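# Reorient a pinched wing screw within the hand

## Task

The wing screw starts pinched by its shank between the thumb and index finger. Rotate it inside the hand until its orientation relative to the hand matches the two goal pictures. Only this hand may touch it; the wrist camera, its bracket and the arm's last link count as hand. The task fails if the screw contacts anything else or leaves the hand. To finish, keep it held firmly and still for a moment with the palm facing straight down and no hand motor reporting "moving", then declare completion. A loose hold at the end fails the task.

## Robot and tools

ROBOT. One six-joint arm ending in a five-fingered right hand, with a wrist camera and a rigid bracket on the little-finger side; the bracket protrudes 0.03 m past the hand point along +y and 0.11 m across the palm, and can collide. Arm commands lag about 0.17 s.

FRAMES. The scene frame has its origin on the table beneath the arm base, +z up, and +y to the left when facing along +x. Result poses use it: end_effector_position in metres, end_effector_quat_wxyz, velocities in m/s and rad/s. The hand point sits 0.05 m in front of the palm, where index pad and thumb tip meet in a pinch. Its own axes: +z along straightened fingers, +y out of the palm, +x across the palm toward the little finger. "Palm straight down" means hand +y aligned with scene -z. Straight fingers extend 0.06 to 0.07 m past the point along +z.

execute_actions. Argument "actions" is a list holding zero or one item; optional "pictures" (boolean) toggles images. Empty list: just report state. A wait item is {"steps": n}, n up to 300, counted from the previous result (reply time included), sending nothing. A motion item is {"rows": [...], "steps": n}: 1 to 15 rows, n up to 15 (default 15), one row per 1/30 s step, the final row reused if rows run out. A refused call moves nothing.

ROW. One flat list of 14 numbers, each in [-1, 1], for the single arm and hand: dx, dy, dz, rx, ry, rz, little, ring, middle, index, thumb_bend, thumb_turn, force_limit, speed.
- dx..rz: an offset, not a pose, expressed in the hand point's own axes and measured from the hand point pose printed in the latest result showing it (or from the current pose at action start if none exists yet, or for later calls in the same reply). Every row uses that same reference, not the prior row. 1.0 equals 0.6 m for translations and 180 degrees for rotations; rx, ry, rz form one rotation vector. All zeros drives back to the reference pose; it is not a pause.
- little, ring, middle, index, thumb_bend: absolute targets, +1 straight/open, -1 fully curled. thumb_turn: absolute, +1 beside the palm, -1 opposite the fingers. A pinch is roughly index -0.22, thumb_bend -0.75, thumb_turn -0.57.
- force_limit: -1 maps linearly to about 0 N, +1 to 10 N fingertip force (15 N for the two thumb motors); it stops closing only. speed: -1 nearly still, +1 full (whole travel in 0.6 s). Use -0.9 or slower for gentle closing; fast fingers overshoot the limit.
The controller clips each step's commanded pose to within 100 mm and 16 degrees of the measured one; after an action it continues only to the last clipped pose, so check the result and send the remainder.

FINGER BEHAVIOUR. A motor starts only when its target changes by 0.01 or more, runs until target or force_limit, then locks (holding at least 15 N). Blocked motors keep pushing while reading "moving", then "stalled". To squeeze harder, raise force_limit and send a target further closed than hand_measured; to loosen, send one more open. Resending identical numbers keeps the grip.

move. Argument "target": one 14-number row as above (offsets from the same reference). The hand numbers are sent at once; the hand point follows a straight path lasting 0.5 to 10 s. "speed": 0.002 to 0.5 m/s (default 0.25), rotation capped at double that in rad/s. Optional "stop_force": 9 to 40 N, ending the path when push against the direction of travel rises that much; unreliable on rotating moves, and omit it when moving away from a contact. The result adds a "move:" line (done, contact, off_target, moving, held, fault) with limits such as paced or held, plus distance to target.

wait: "seconds" 0 to 10, sending nothing. zoom_image: "camera" (cam_head_left, cam_head_right, cam_high, cam_low, cam_wrist) and "region" [x0, y0, x1, y1] in pixels from the top-left, up to 504 by 504. show_instructions: no arguments, shows the goal pictures. finished_scene: "scene" number (here 1); irreversible, and the result reports success.

RESULT LINES. hand_measured, hand_stopped_by, hand_load_n, hand_force_limit, hand_speed list six values in motor order. hand_stopped_by words: moving, target, force, stalled, fault (dead motor). hand_load_n is positive when the finger is pushed open; loads dropping near 0 signal a lost grip. "Wrist force"/"Wrist torque" give the flange sensor in hand axes, noisy, offset up to about 4 N, saturating near 50 N. HELD marks steps the clearance check altered; "pose unreachable" means the same. "Hand target" shows the pose being driven to. MOTOR HOT appears from 70 °C; at 85 °C the arm brakes to cool.

AVOID. Contact torque beyond a joint limit (142 N m for the first three joints, 26.6 for the wrists) or any 150 N outside force halts the arm 10 s. Don't let the screw touch the table or anything besides the hand, don't drop it, don't knock objects off the table, and keep motions smooth. Before finishing, confirm palm down, a firm load on thumb and index, and no "moving" entries.

Each tool is called after "Emit:" as name([rows], argument=value, ...), one row to a line, values as JSON.

Reference images:

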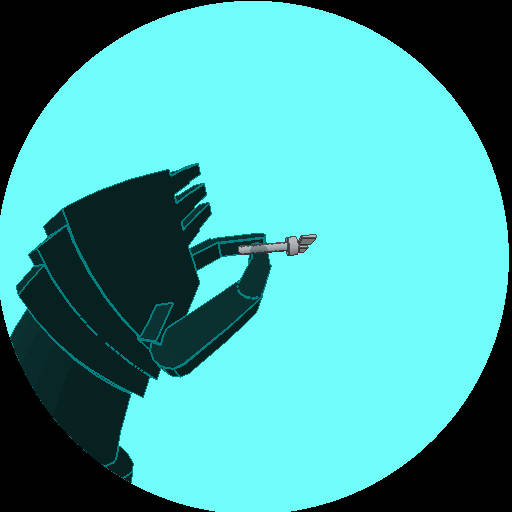

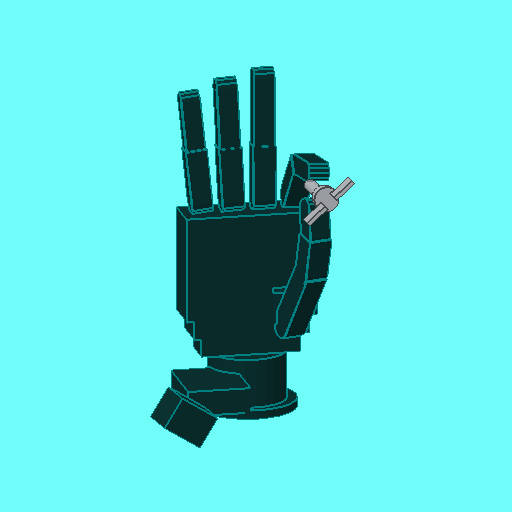

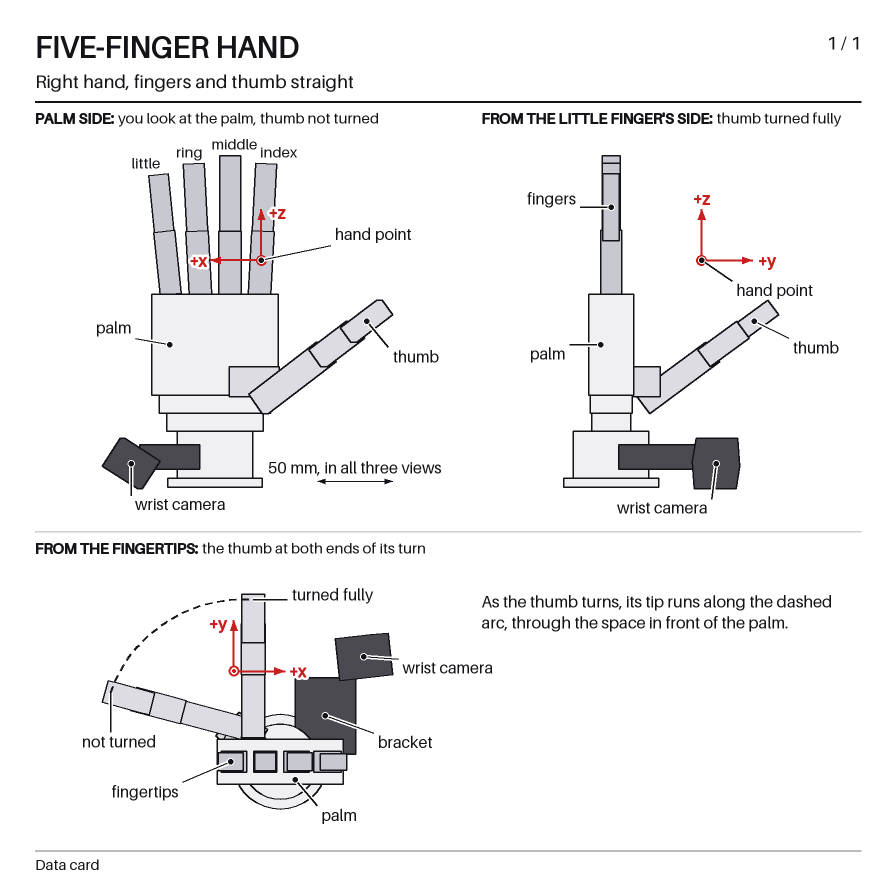

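## Session

Emit:
execute_actions(actions=[])

Emit:
zoom_image(camera="cam_wrist", region=[200, 200, 450, 400])

Scene clock: 0.00 s of 4500.00 s.
end_effector_position=(+0.8011, -0.0768, +0.2725) hand_measured=(+1.000, +1.000, +1.000, -0.108, -0.750, -0.550) hand_load_n=(+0.0, +0.0, +0.0, +5.0, +0.5, +0.0) hand_stopped_by=(target, target, target, target, target, target) hand_force_limit=0.00 hand_speed=-0.80 end_effector_quat_wxyz=(+0.525, -0.549, +0.470, -0.450) end_effector_velocity=(+0.000, +0.000, +0.000) end_effector_angular_velocity=(+0.000, -0.001, +0.002)
Joint positions: [-0.529 -0.898  1.624 -3.817 -0.932 -0.031]
Joint velocities: [-0.    -0.    -0.001  0.     0.002  0.001]
Wrist force (N, on the end effector, along its own x y z axes, offset not removed): no reading
Wrist torque (N m, same axes, about the end effector's origin, offset not removed): no reading
Hand target: +0.801, -0.077, +0.272; +0.525, -0.549, +0.470, -0.450

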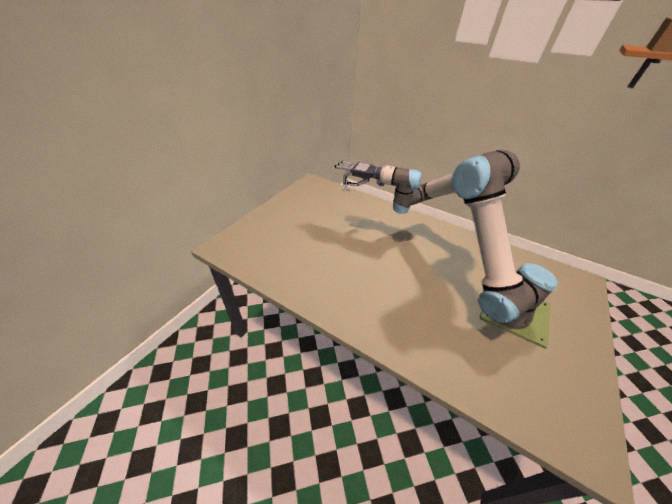

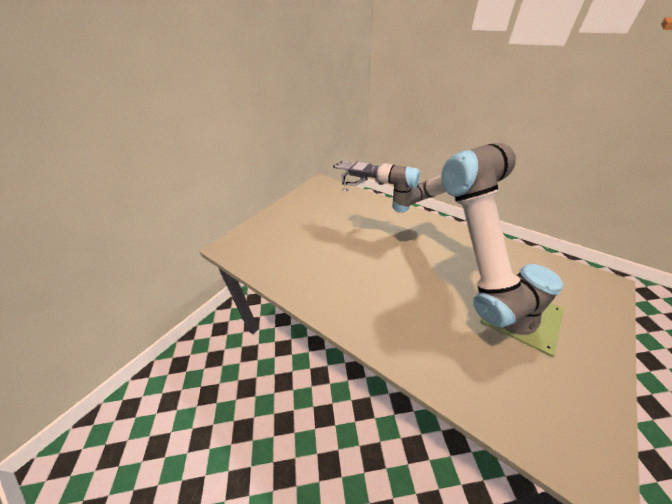

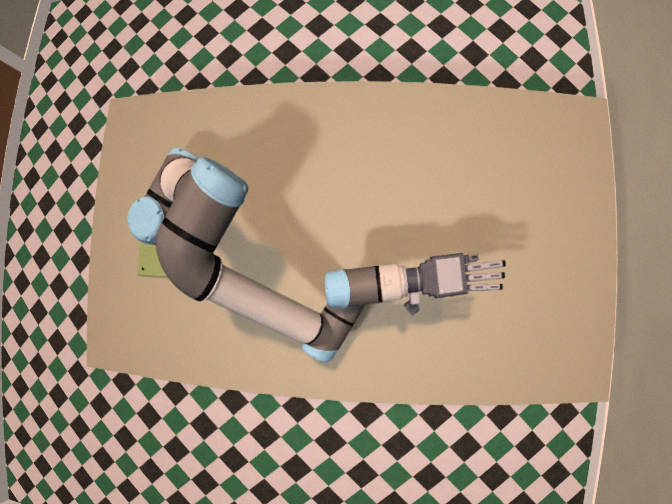

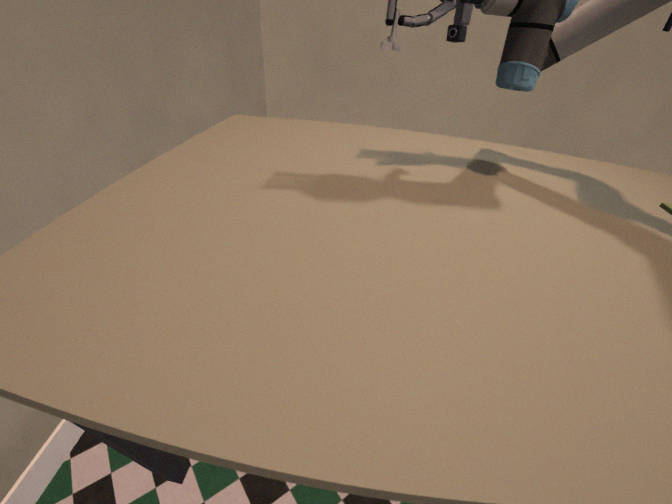

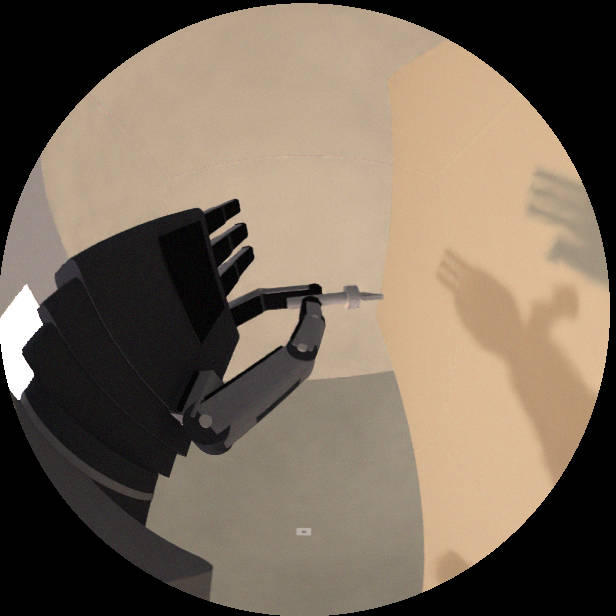

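Region (200, 200, 450, 400) of cam_wrist's 616x616 image, scaled by 2.016, with more detail than that image has; it fills the top 403 rows of this view, and the rest is white.

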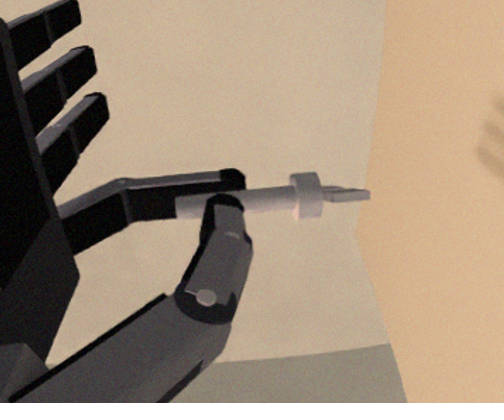

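Emit:
show_instructions()

Emit:
zoom_image(camera="cam_low", region=[350, 0, 470, 70])

Emit:
zoom_image(camera="cam_wrist", region=[280, 260, 400, 340])

Reference images for this scene: goal picture from the wrist camera place, goal picture looking into the palm, FIVE-FINGER HAND page 1.

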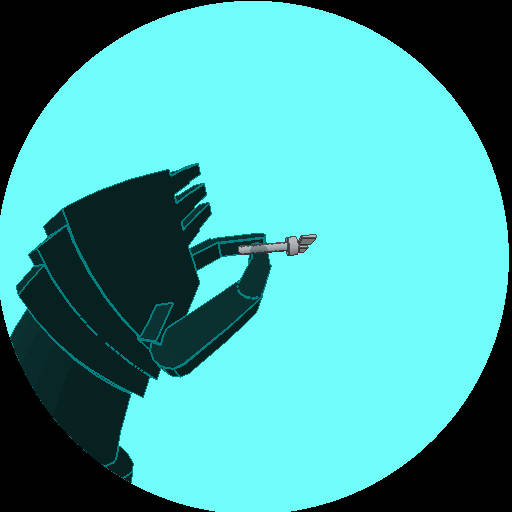

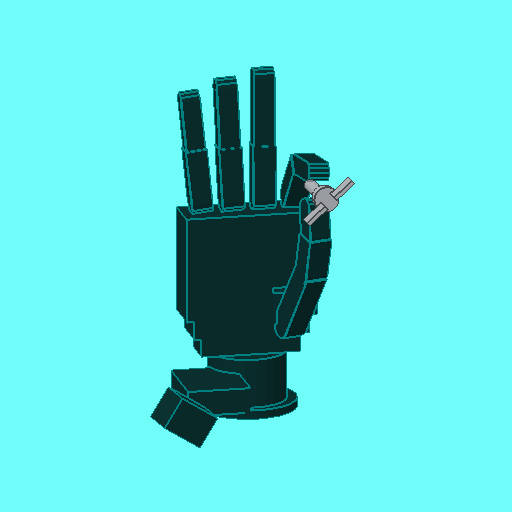

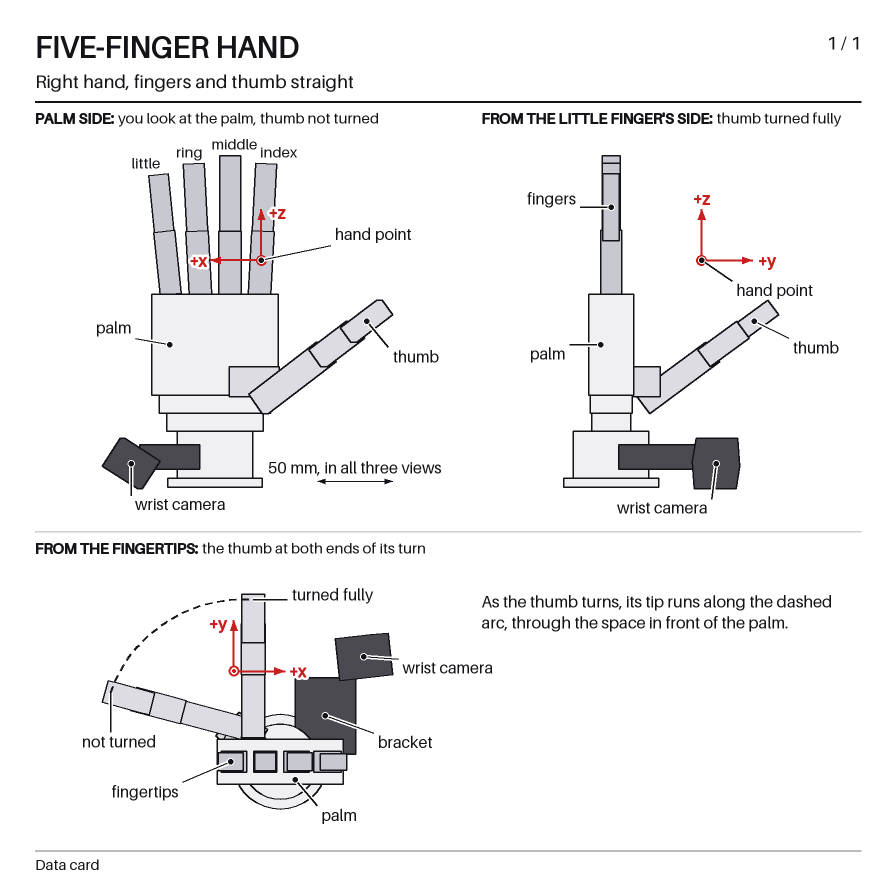

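Region (350, 0, 470, 70) of cam_low's 672x504 image, scaled by 4.200, with more detail than that image has; it fills the top 294 rows of this view, and the rest is white.

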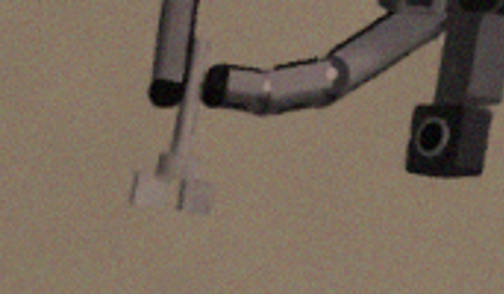

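Region (280, 260, 400, 340) of cam_wrist's 616x616 image, scaled by 4.200, with more detail than that image has.

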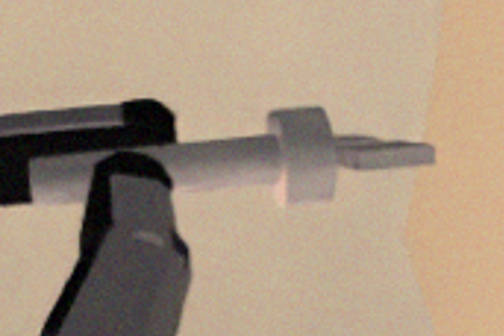

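Emit:
execute_actions([
  {"rows":[[0,0,0,0.014,0,0,1,1,1,-0.13,-0.75,-0.60,0.2,-0.9]],"steps":15},
])

Emit:
zoom_image(camera="cam_wrist", region=[280, 260, 400, 340])

Scene clock: 2.37 s of 4500.00 s.
end_effector_position=(+0.8011, -0.0768, +0.2725) hand_measured=(+1.000, +1.000, +1.000, -0.112, -0.750, -0.600) hand_load_n=(+0.0, +0.0, +0.0, +6.0, +0.0, +0.0) hand_stopped_by=(target, target, target, force, target, moving) hand_force_limit=0.20 hand_speed=-0.90 end_effector_quat_wxyz=(+0.537, -0.537, +0.461, -0.460) end_effector_velocity=(+0.000, -0.000, +0.001) end_effector_angular_velocity=(+0.002, -0.012, -0.001)
Joint positions: [-0.532 -0.876  1.619 -3.887 -0.928  0.001]
Joint velocities: [-0.     0.005 -0.003 -0.018 -0.001  0.01 ]
Wrist force (N, on the end effector, along its own x y z axes, offset not removed): [-0.5 -1.2 -0.3]
Wrist torque (N m, same axes, about the end effector's origin, offset not removed): [-0.28 0.15 0.02]
Hand target: +0.801, -0.077, +0.272; +0.537, -0.537, +0.460, -0.460
Off the commanded pose: 0.000 m, 0 deg.
Steps of this call (steps 1 to 56: nothing new was sent; steps 57 to 71: all 15 steps of this action). Readings (end_effector_position | what the end effector reports):
57: (+0.8011, -0.0768, +0.2725) | hand_measured=(+1.000, +1.000, +1.000, -0.108, -0.750, -0.550) hand_load_n=(+0.0, +0.0, +0.0, +5.0, +0.5, +0.0) hand_stopped_by=(target, target, target, moving, target, moving) hand_force_limit=0.20 hand_speed=-0.90
58: (+0.8012, -0.0768, +0.2721) | hand_measured=(+1.000, +1.000, +1.000, -0.108, -0.750, -0.550) hand_load_n=(+0.0, +0.0, +0.0, +5.0, +0.5, +0.0) hand_stopped_by=(target, target, target, moving, target, moving) hand_force_limit=0.20 hand_speed=-0.90
60: (+0.8012, -0.0768, +0.2719) | hand_measured=(+1.000, +1.000, +1.000, -0.114, -0.750, -0.554) hand_load_n=(+0.0, +0.0, +0.0, +6.5, +0.5, +0.0) hand_stopped_by=(target, target, target, force, target, moving) hand_force_limit=0.20 hand_speed=-0.90
64: (+0.8011, -0.0767, +0.2723) | hand_measured=(+1.000, +1.000, +1.000, -0.112, -0.750, -0.574) hand_load_n=(+0.0, +0.0, +0.0, +6.0, +0.5, +0.0) hand_stopped_by=(target, target, target, force, target, moving) hand_force_limit=0.20 hand_speed=-0.90
71: the state above
camera_calibration (this result's frames):
cam_wrist: T_world_to_cam=[[0.0507638, 0.083151, -0.995243, 0.244248], [-0.695767, 0.71785, 0.0244867, 0.599928], [0.716472, 0.691214, 0.0942945, -0.415134], [0, 0, 0, 1]] pos_world=[0.702442, -0.164021, 0.267541]

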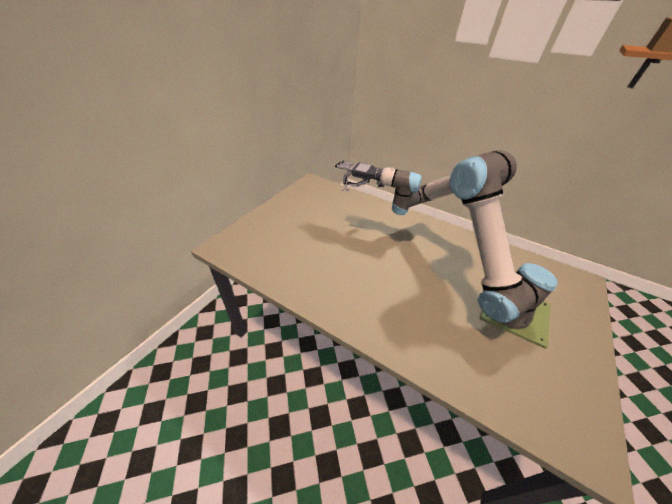

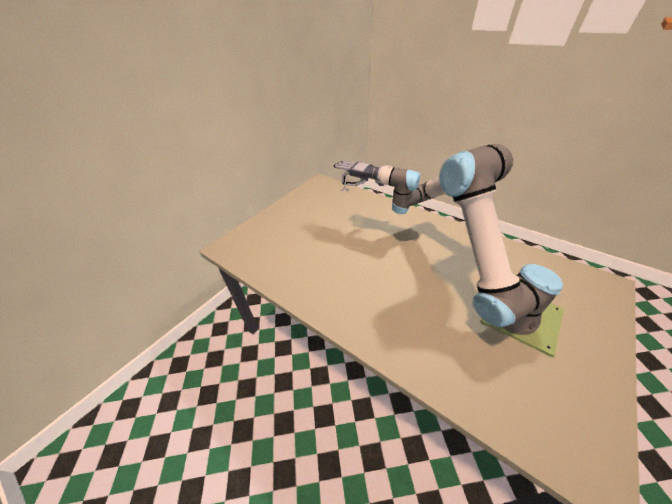

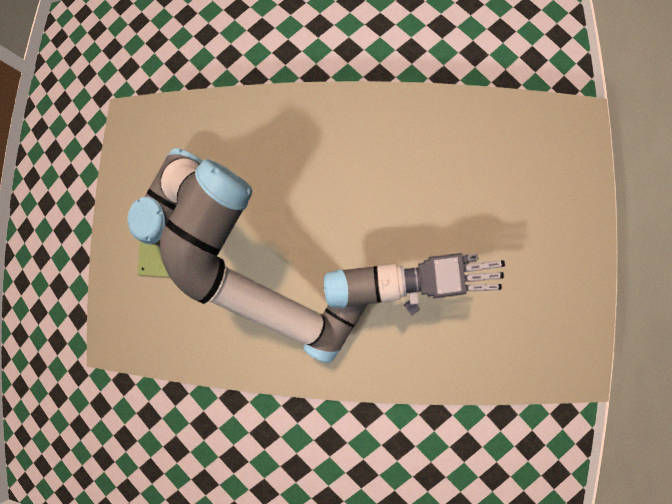

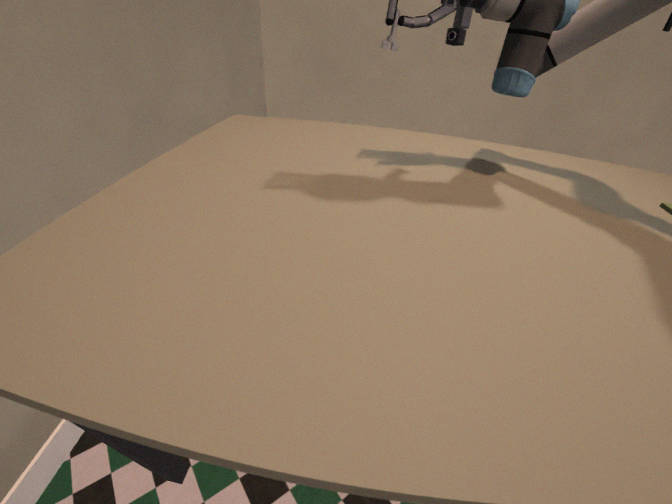

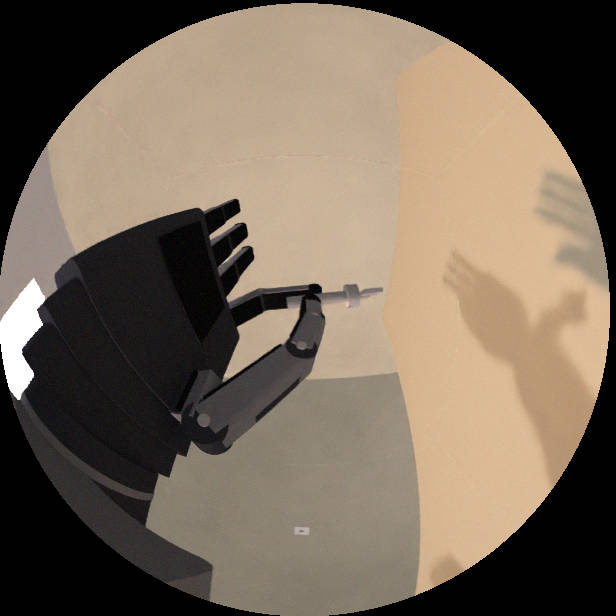

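Region (280, 260, 400, 340) of cam_wrist's 616x616 image, scaled by 4.200, with more detail than that image has.

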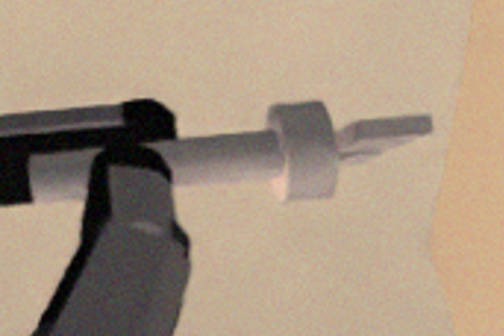

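Emit:
execute_actions([
  {"rows":[[0,0,0,0,0,0,1,1,1,-0.15,-0.75,-0.648,0.5,-0.87]],"steps":15},
])

Emit:
zoom_image(camera="cam_wrist", region=[280, 260, 400, 340])

Scene clock: 3.23 s of 4500.00 s.
end_effector_position=(+0.8011, -0.0768, +0.2725) hand_measured=(+1.000, +1.000, +1.000, -0.118, -0.750, -0.648) hand_load_n=(+0.0, +0.0, +0.0, +7.5, -0.5, +0.0) hand_stopped_by=(target, target, target, force, target, target) hand_force_limit=0.50 hand_speed=-0.87 end_effector_quat_wxyz=(+0.537, -0.537, +0.461, -0.460) end_effector_velocity=(-0.001, -0.000, -0.001) end_effector_angular_velocity=(-0.000, +0.001, -0.000)
Joint positions: [-0.532 -0.876  1.619 -3.887 -0.928  0.001]
Joint velocities: [-0.001 -0.     0.002 -0.     0.001 -0.001]
Wrist force (N, on the end effector, along its own x y z axes, offset not removed): [1.2 -0.8 1.5]
Wrist torque (N m, same axes, about the end effector's origin, offset not removed): [-0.29 -0.10 0.11]
Hand target: +0.801, -0.077, +0.272; +0.537, -0.537, +0.461, -0.460
Off the commanded pose: 0.000 m, 0 deg.
Steps of this call (steps 1 to 11: nothing new was sent; steps 12 to 26: all 15 steps of this action). Readings (end_effector_position | what the end effector reports):
12: (+0.8011, -0.0768, +0.2725) | hand_measured=(+1.000, +1.000, +1.000, -0.112, -0.750, -0.600) hand_load_n=(+0.0, +0.0, +0.0, +6.0, +0.0, +0.0) hand_stopped_by=(target, target, target, moving, target, moving) hand_force_limit=0.50 hand_speed=-0.87
13: (+0.8011, -0.0768, +0.2725) | hand_measured=(+1.000, +1.000, +1.000, -0.112, -0.750, -0.600) hand_load_n=(+0.0, +0.0, +0.0, +6.0, +0.0, +0.0) hand_stopped_by=(target, target, target, moving, target, moving) hand_force_limit=0.50 hand_speed=-0.87
15: (+0.8012, -0.0768, +0.2724) | hand_measured=(+1.000, +1.000, +1.000, -0.118, -0.750, -0.606) hand_load_n=(+0.0, +0.0, +0.0, +8.0, +0.0, +0.0) hand_stopped_by=(target, target, target, force, target, moving) hand_force_limit=0.50 hand_speed=-0.87
19: (+0.8012, -0.0768, +0.2724) | hand_measured=(+1.000, +1.000, +1.000, -0.118, -0.750, -0.630) hand_load_n=(+0.0, +0.0, +0.0, +7.5, +0.0, +0.0) hand_stopped_by=(target, target, target, force, target, moving) hand_force_limit=0.50 hand_speed=-0.87
26: the state above
camera_calibration (this result's frames):
cam_wrist: T_world_to_cam=[[0.0508948, 0.0831019, -0.995241, 0.24419], [-0.695729, 0.717891, 0.0243651, 0.599998], [0.716499, 0.691178, 0.0943533, -0.415145], [0, 0, 0, 1]] pos_world=[0.702459, -0.164086, 0.267579]

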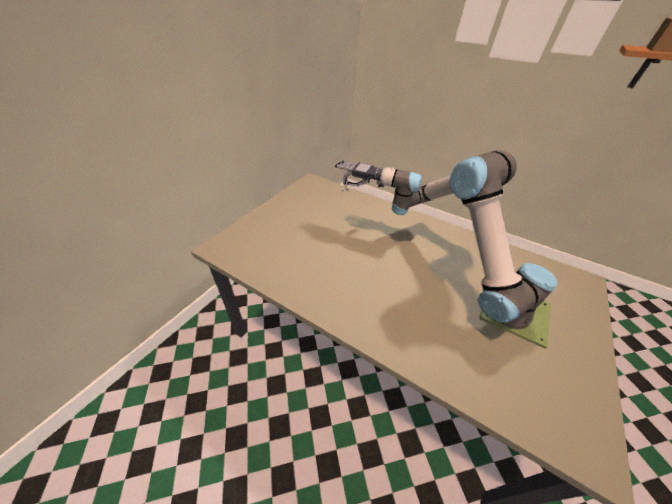

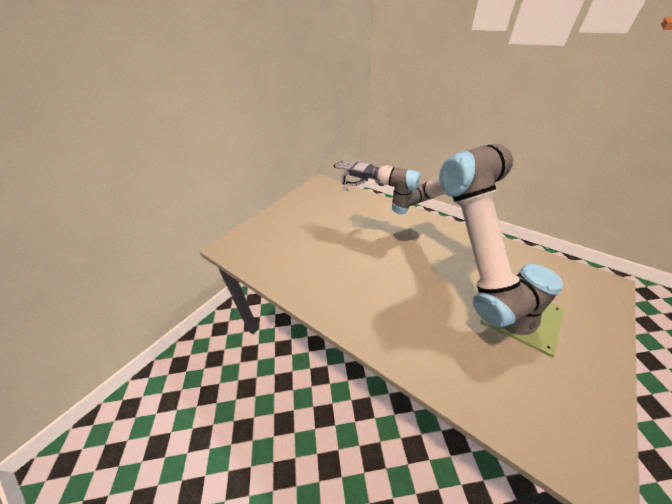

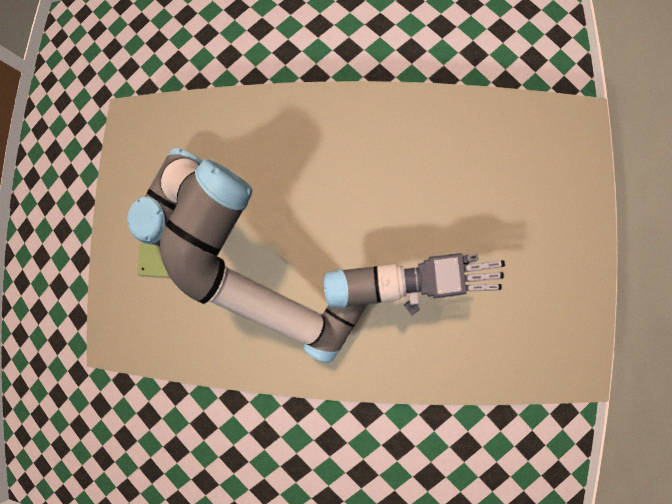

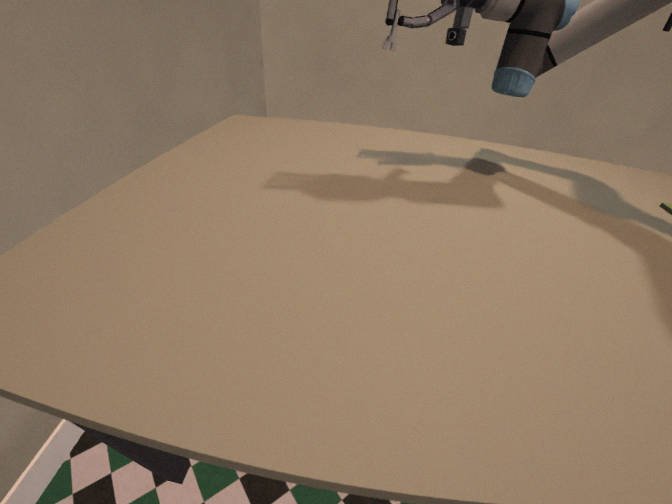

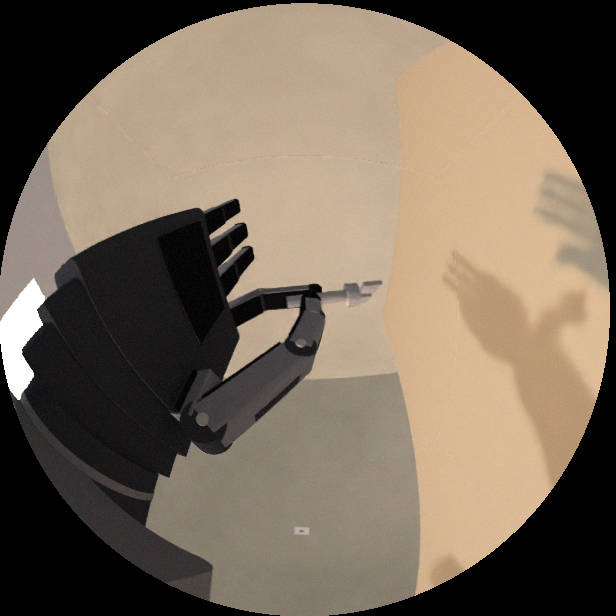

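Region (280, 260, 400, 340) of cam_wrist's 616x616 image, scaled by 4.200, with more detail than that image has.

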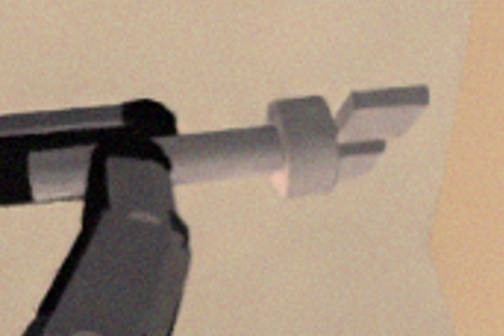

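Emit:
execute_actions([
  {"steps":45},
], pictures=false)

Emit:
finished_scene(scene=1)

Scene clock: 4.73 s of 4500.00 s.
end_effector_position=(+0.8011, -0.0768, +0.2725) hand_measured=(+1.000, +1.000, +1.000, -0.118, -0.750, -0.648) hand_load_n=(+0.0, +0.0, +0.0, +7.5, -0.5, +0.0) hand_stopped_by=(target, target, target, force, target, target) hand_force_limit=0.50 hand_speed=-0.87 end_effector_quat_wxyz=(+0.537, -0.537, +0.461, -0.460) end_effector_velocity=(-0.000, -0.000, +0.000) end_effector_angular_velocity=(-0.001, -0.001, -0.000)
Joint positions: [-0.532 -0.876  1.619 -3.887 -0.928  0.001]
Joint velocities: [-0.001  0.    -0.    -0.001  0.001 -0.001]
Wrist force (N, on the end effector, along its own x y z axes, offset not removed): [0.6 -1.8 -0.5]
Wrist torque (N m, same axes, about the end effector's origin, offset not removed): [-0.32 -0.05 0.14]
Hand target: +0.801, -0.077, +0.272; +0.537, -0.537, +0.461, -0.460
Off the commanded pose: 0.000 m, 0 deg.
Steps of this call (steps 1 to 45: nothing new was sent). Readings (end_effector_position | what the end effector reports):
1: (+0.8011, -0.0768, +0.2725) | hand_measured=(+1.000, +1.000, +1.000, -0.118, -0.750, -0.648) hand_load_n=(+0.0, +0.0, +0.0, +7.5, -0.5, +0.0) hand_stopped_by=(target, target, target, force, target, target) hand_force_limit=0.50 hand_speed=-0.87
2: (+0.8011, -0.0768, +0.2725) | hand_measured=(+1.000, +1.000, +1.000, -0.118, -0.750, -0.648) hand_load_n=(+0.0, +0.0, +0.0, +7.5, -0.5, +0.0) hand_stopped_by=(target, target, target, force, target, target) hand_force_limit=0.50 hand_speed=-0.87
4: (+0.8011, -0.0768, +0.2725) | hand_measured=(+1.000, +1.000, +1.000, -0.118, -0.750, -0.648) hand_load_n=(+0.0, +0.0, +0.0, +7.5, -0.5, +0.0) hand_stopped_by=(target, target, target, force, target, target) hand_force_limit=0.50 hand_speed=-0.87
8: (+0.8011, -0.0768, +0.2725) | hand_measured=(+1.000, +1.000, +1.000, -0.118, -0.750, -0.648) hand_load_n=(+0.0, +0.0, +0.0, +7.5, -0.5, +0.0) hand_stopped_by=(target, target, target, force, target, target) hand_force_limit=0.50 hand_speed=-0.87
45: the state above

The scene is finished: the task was done.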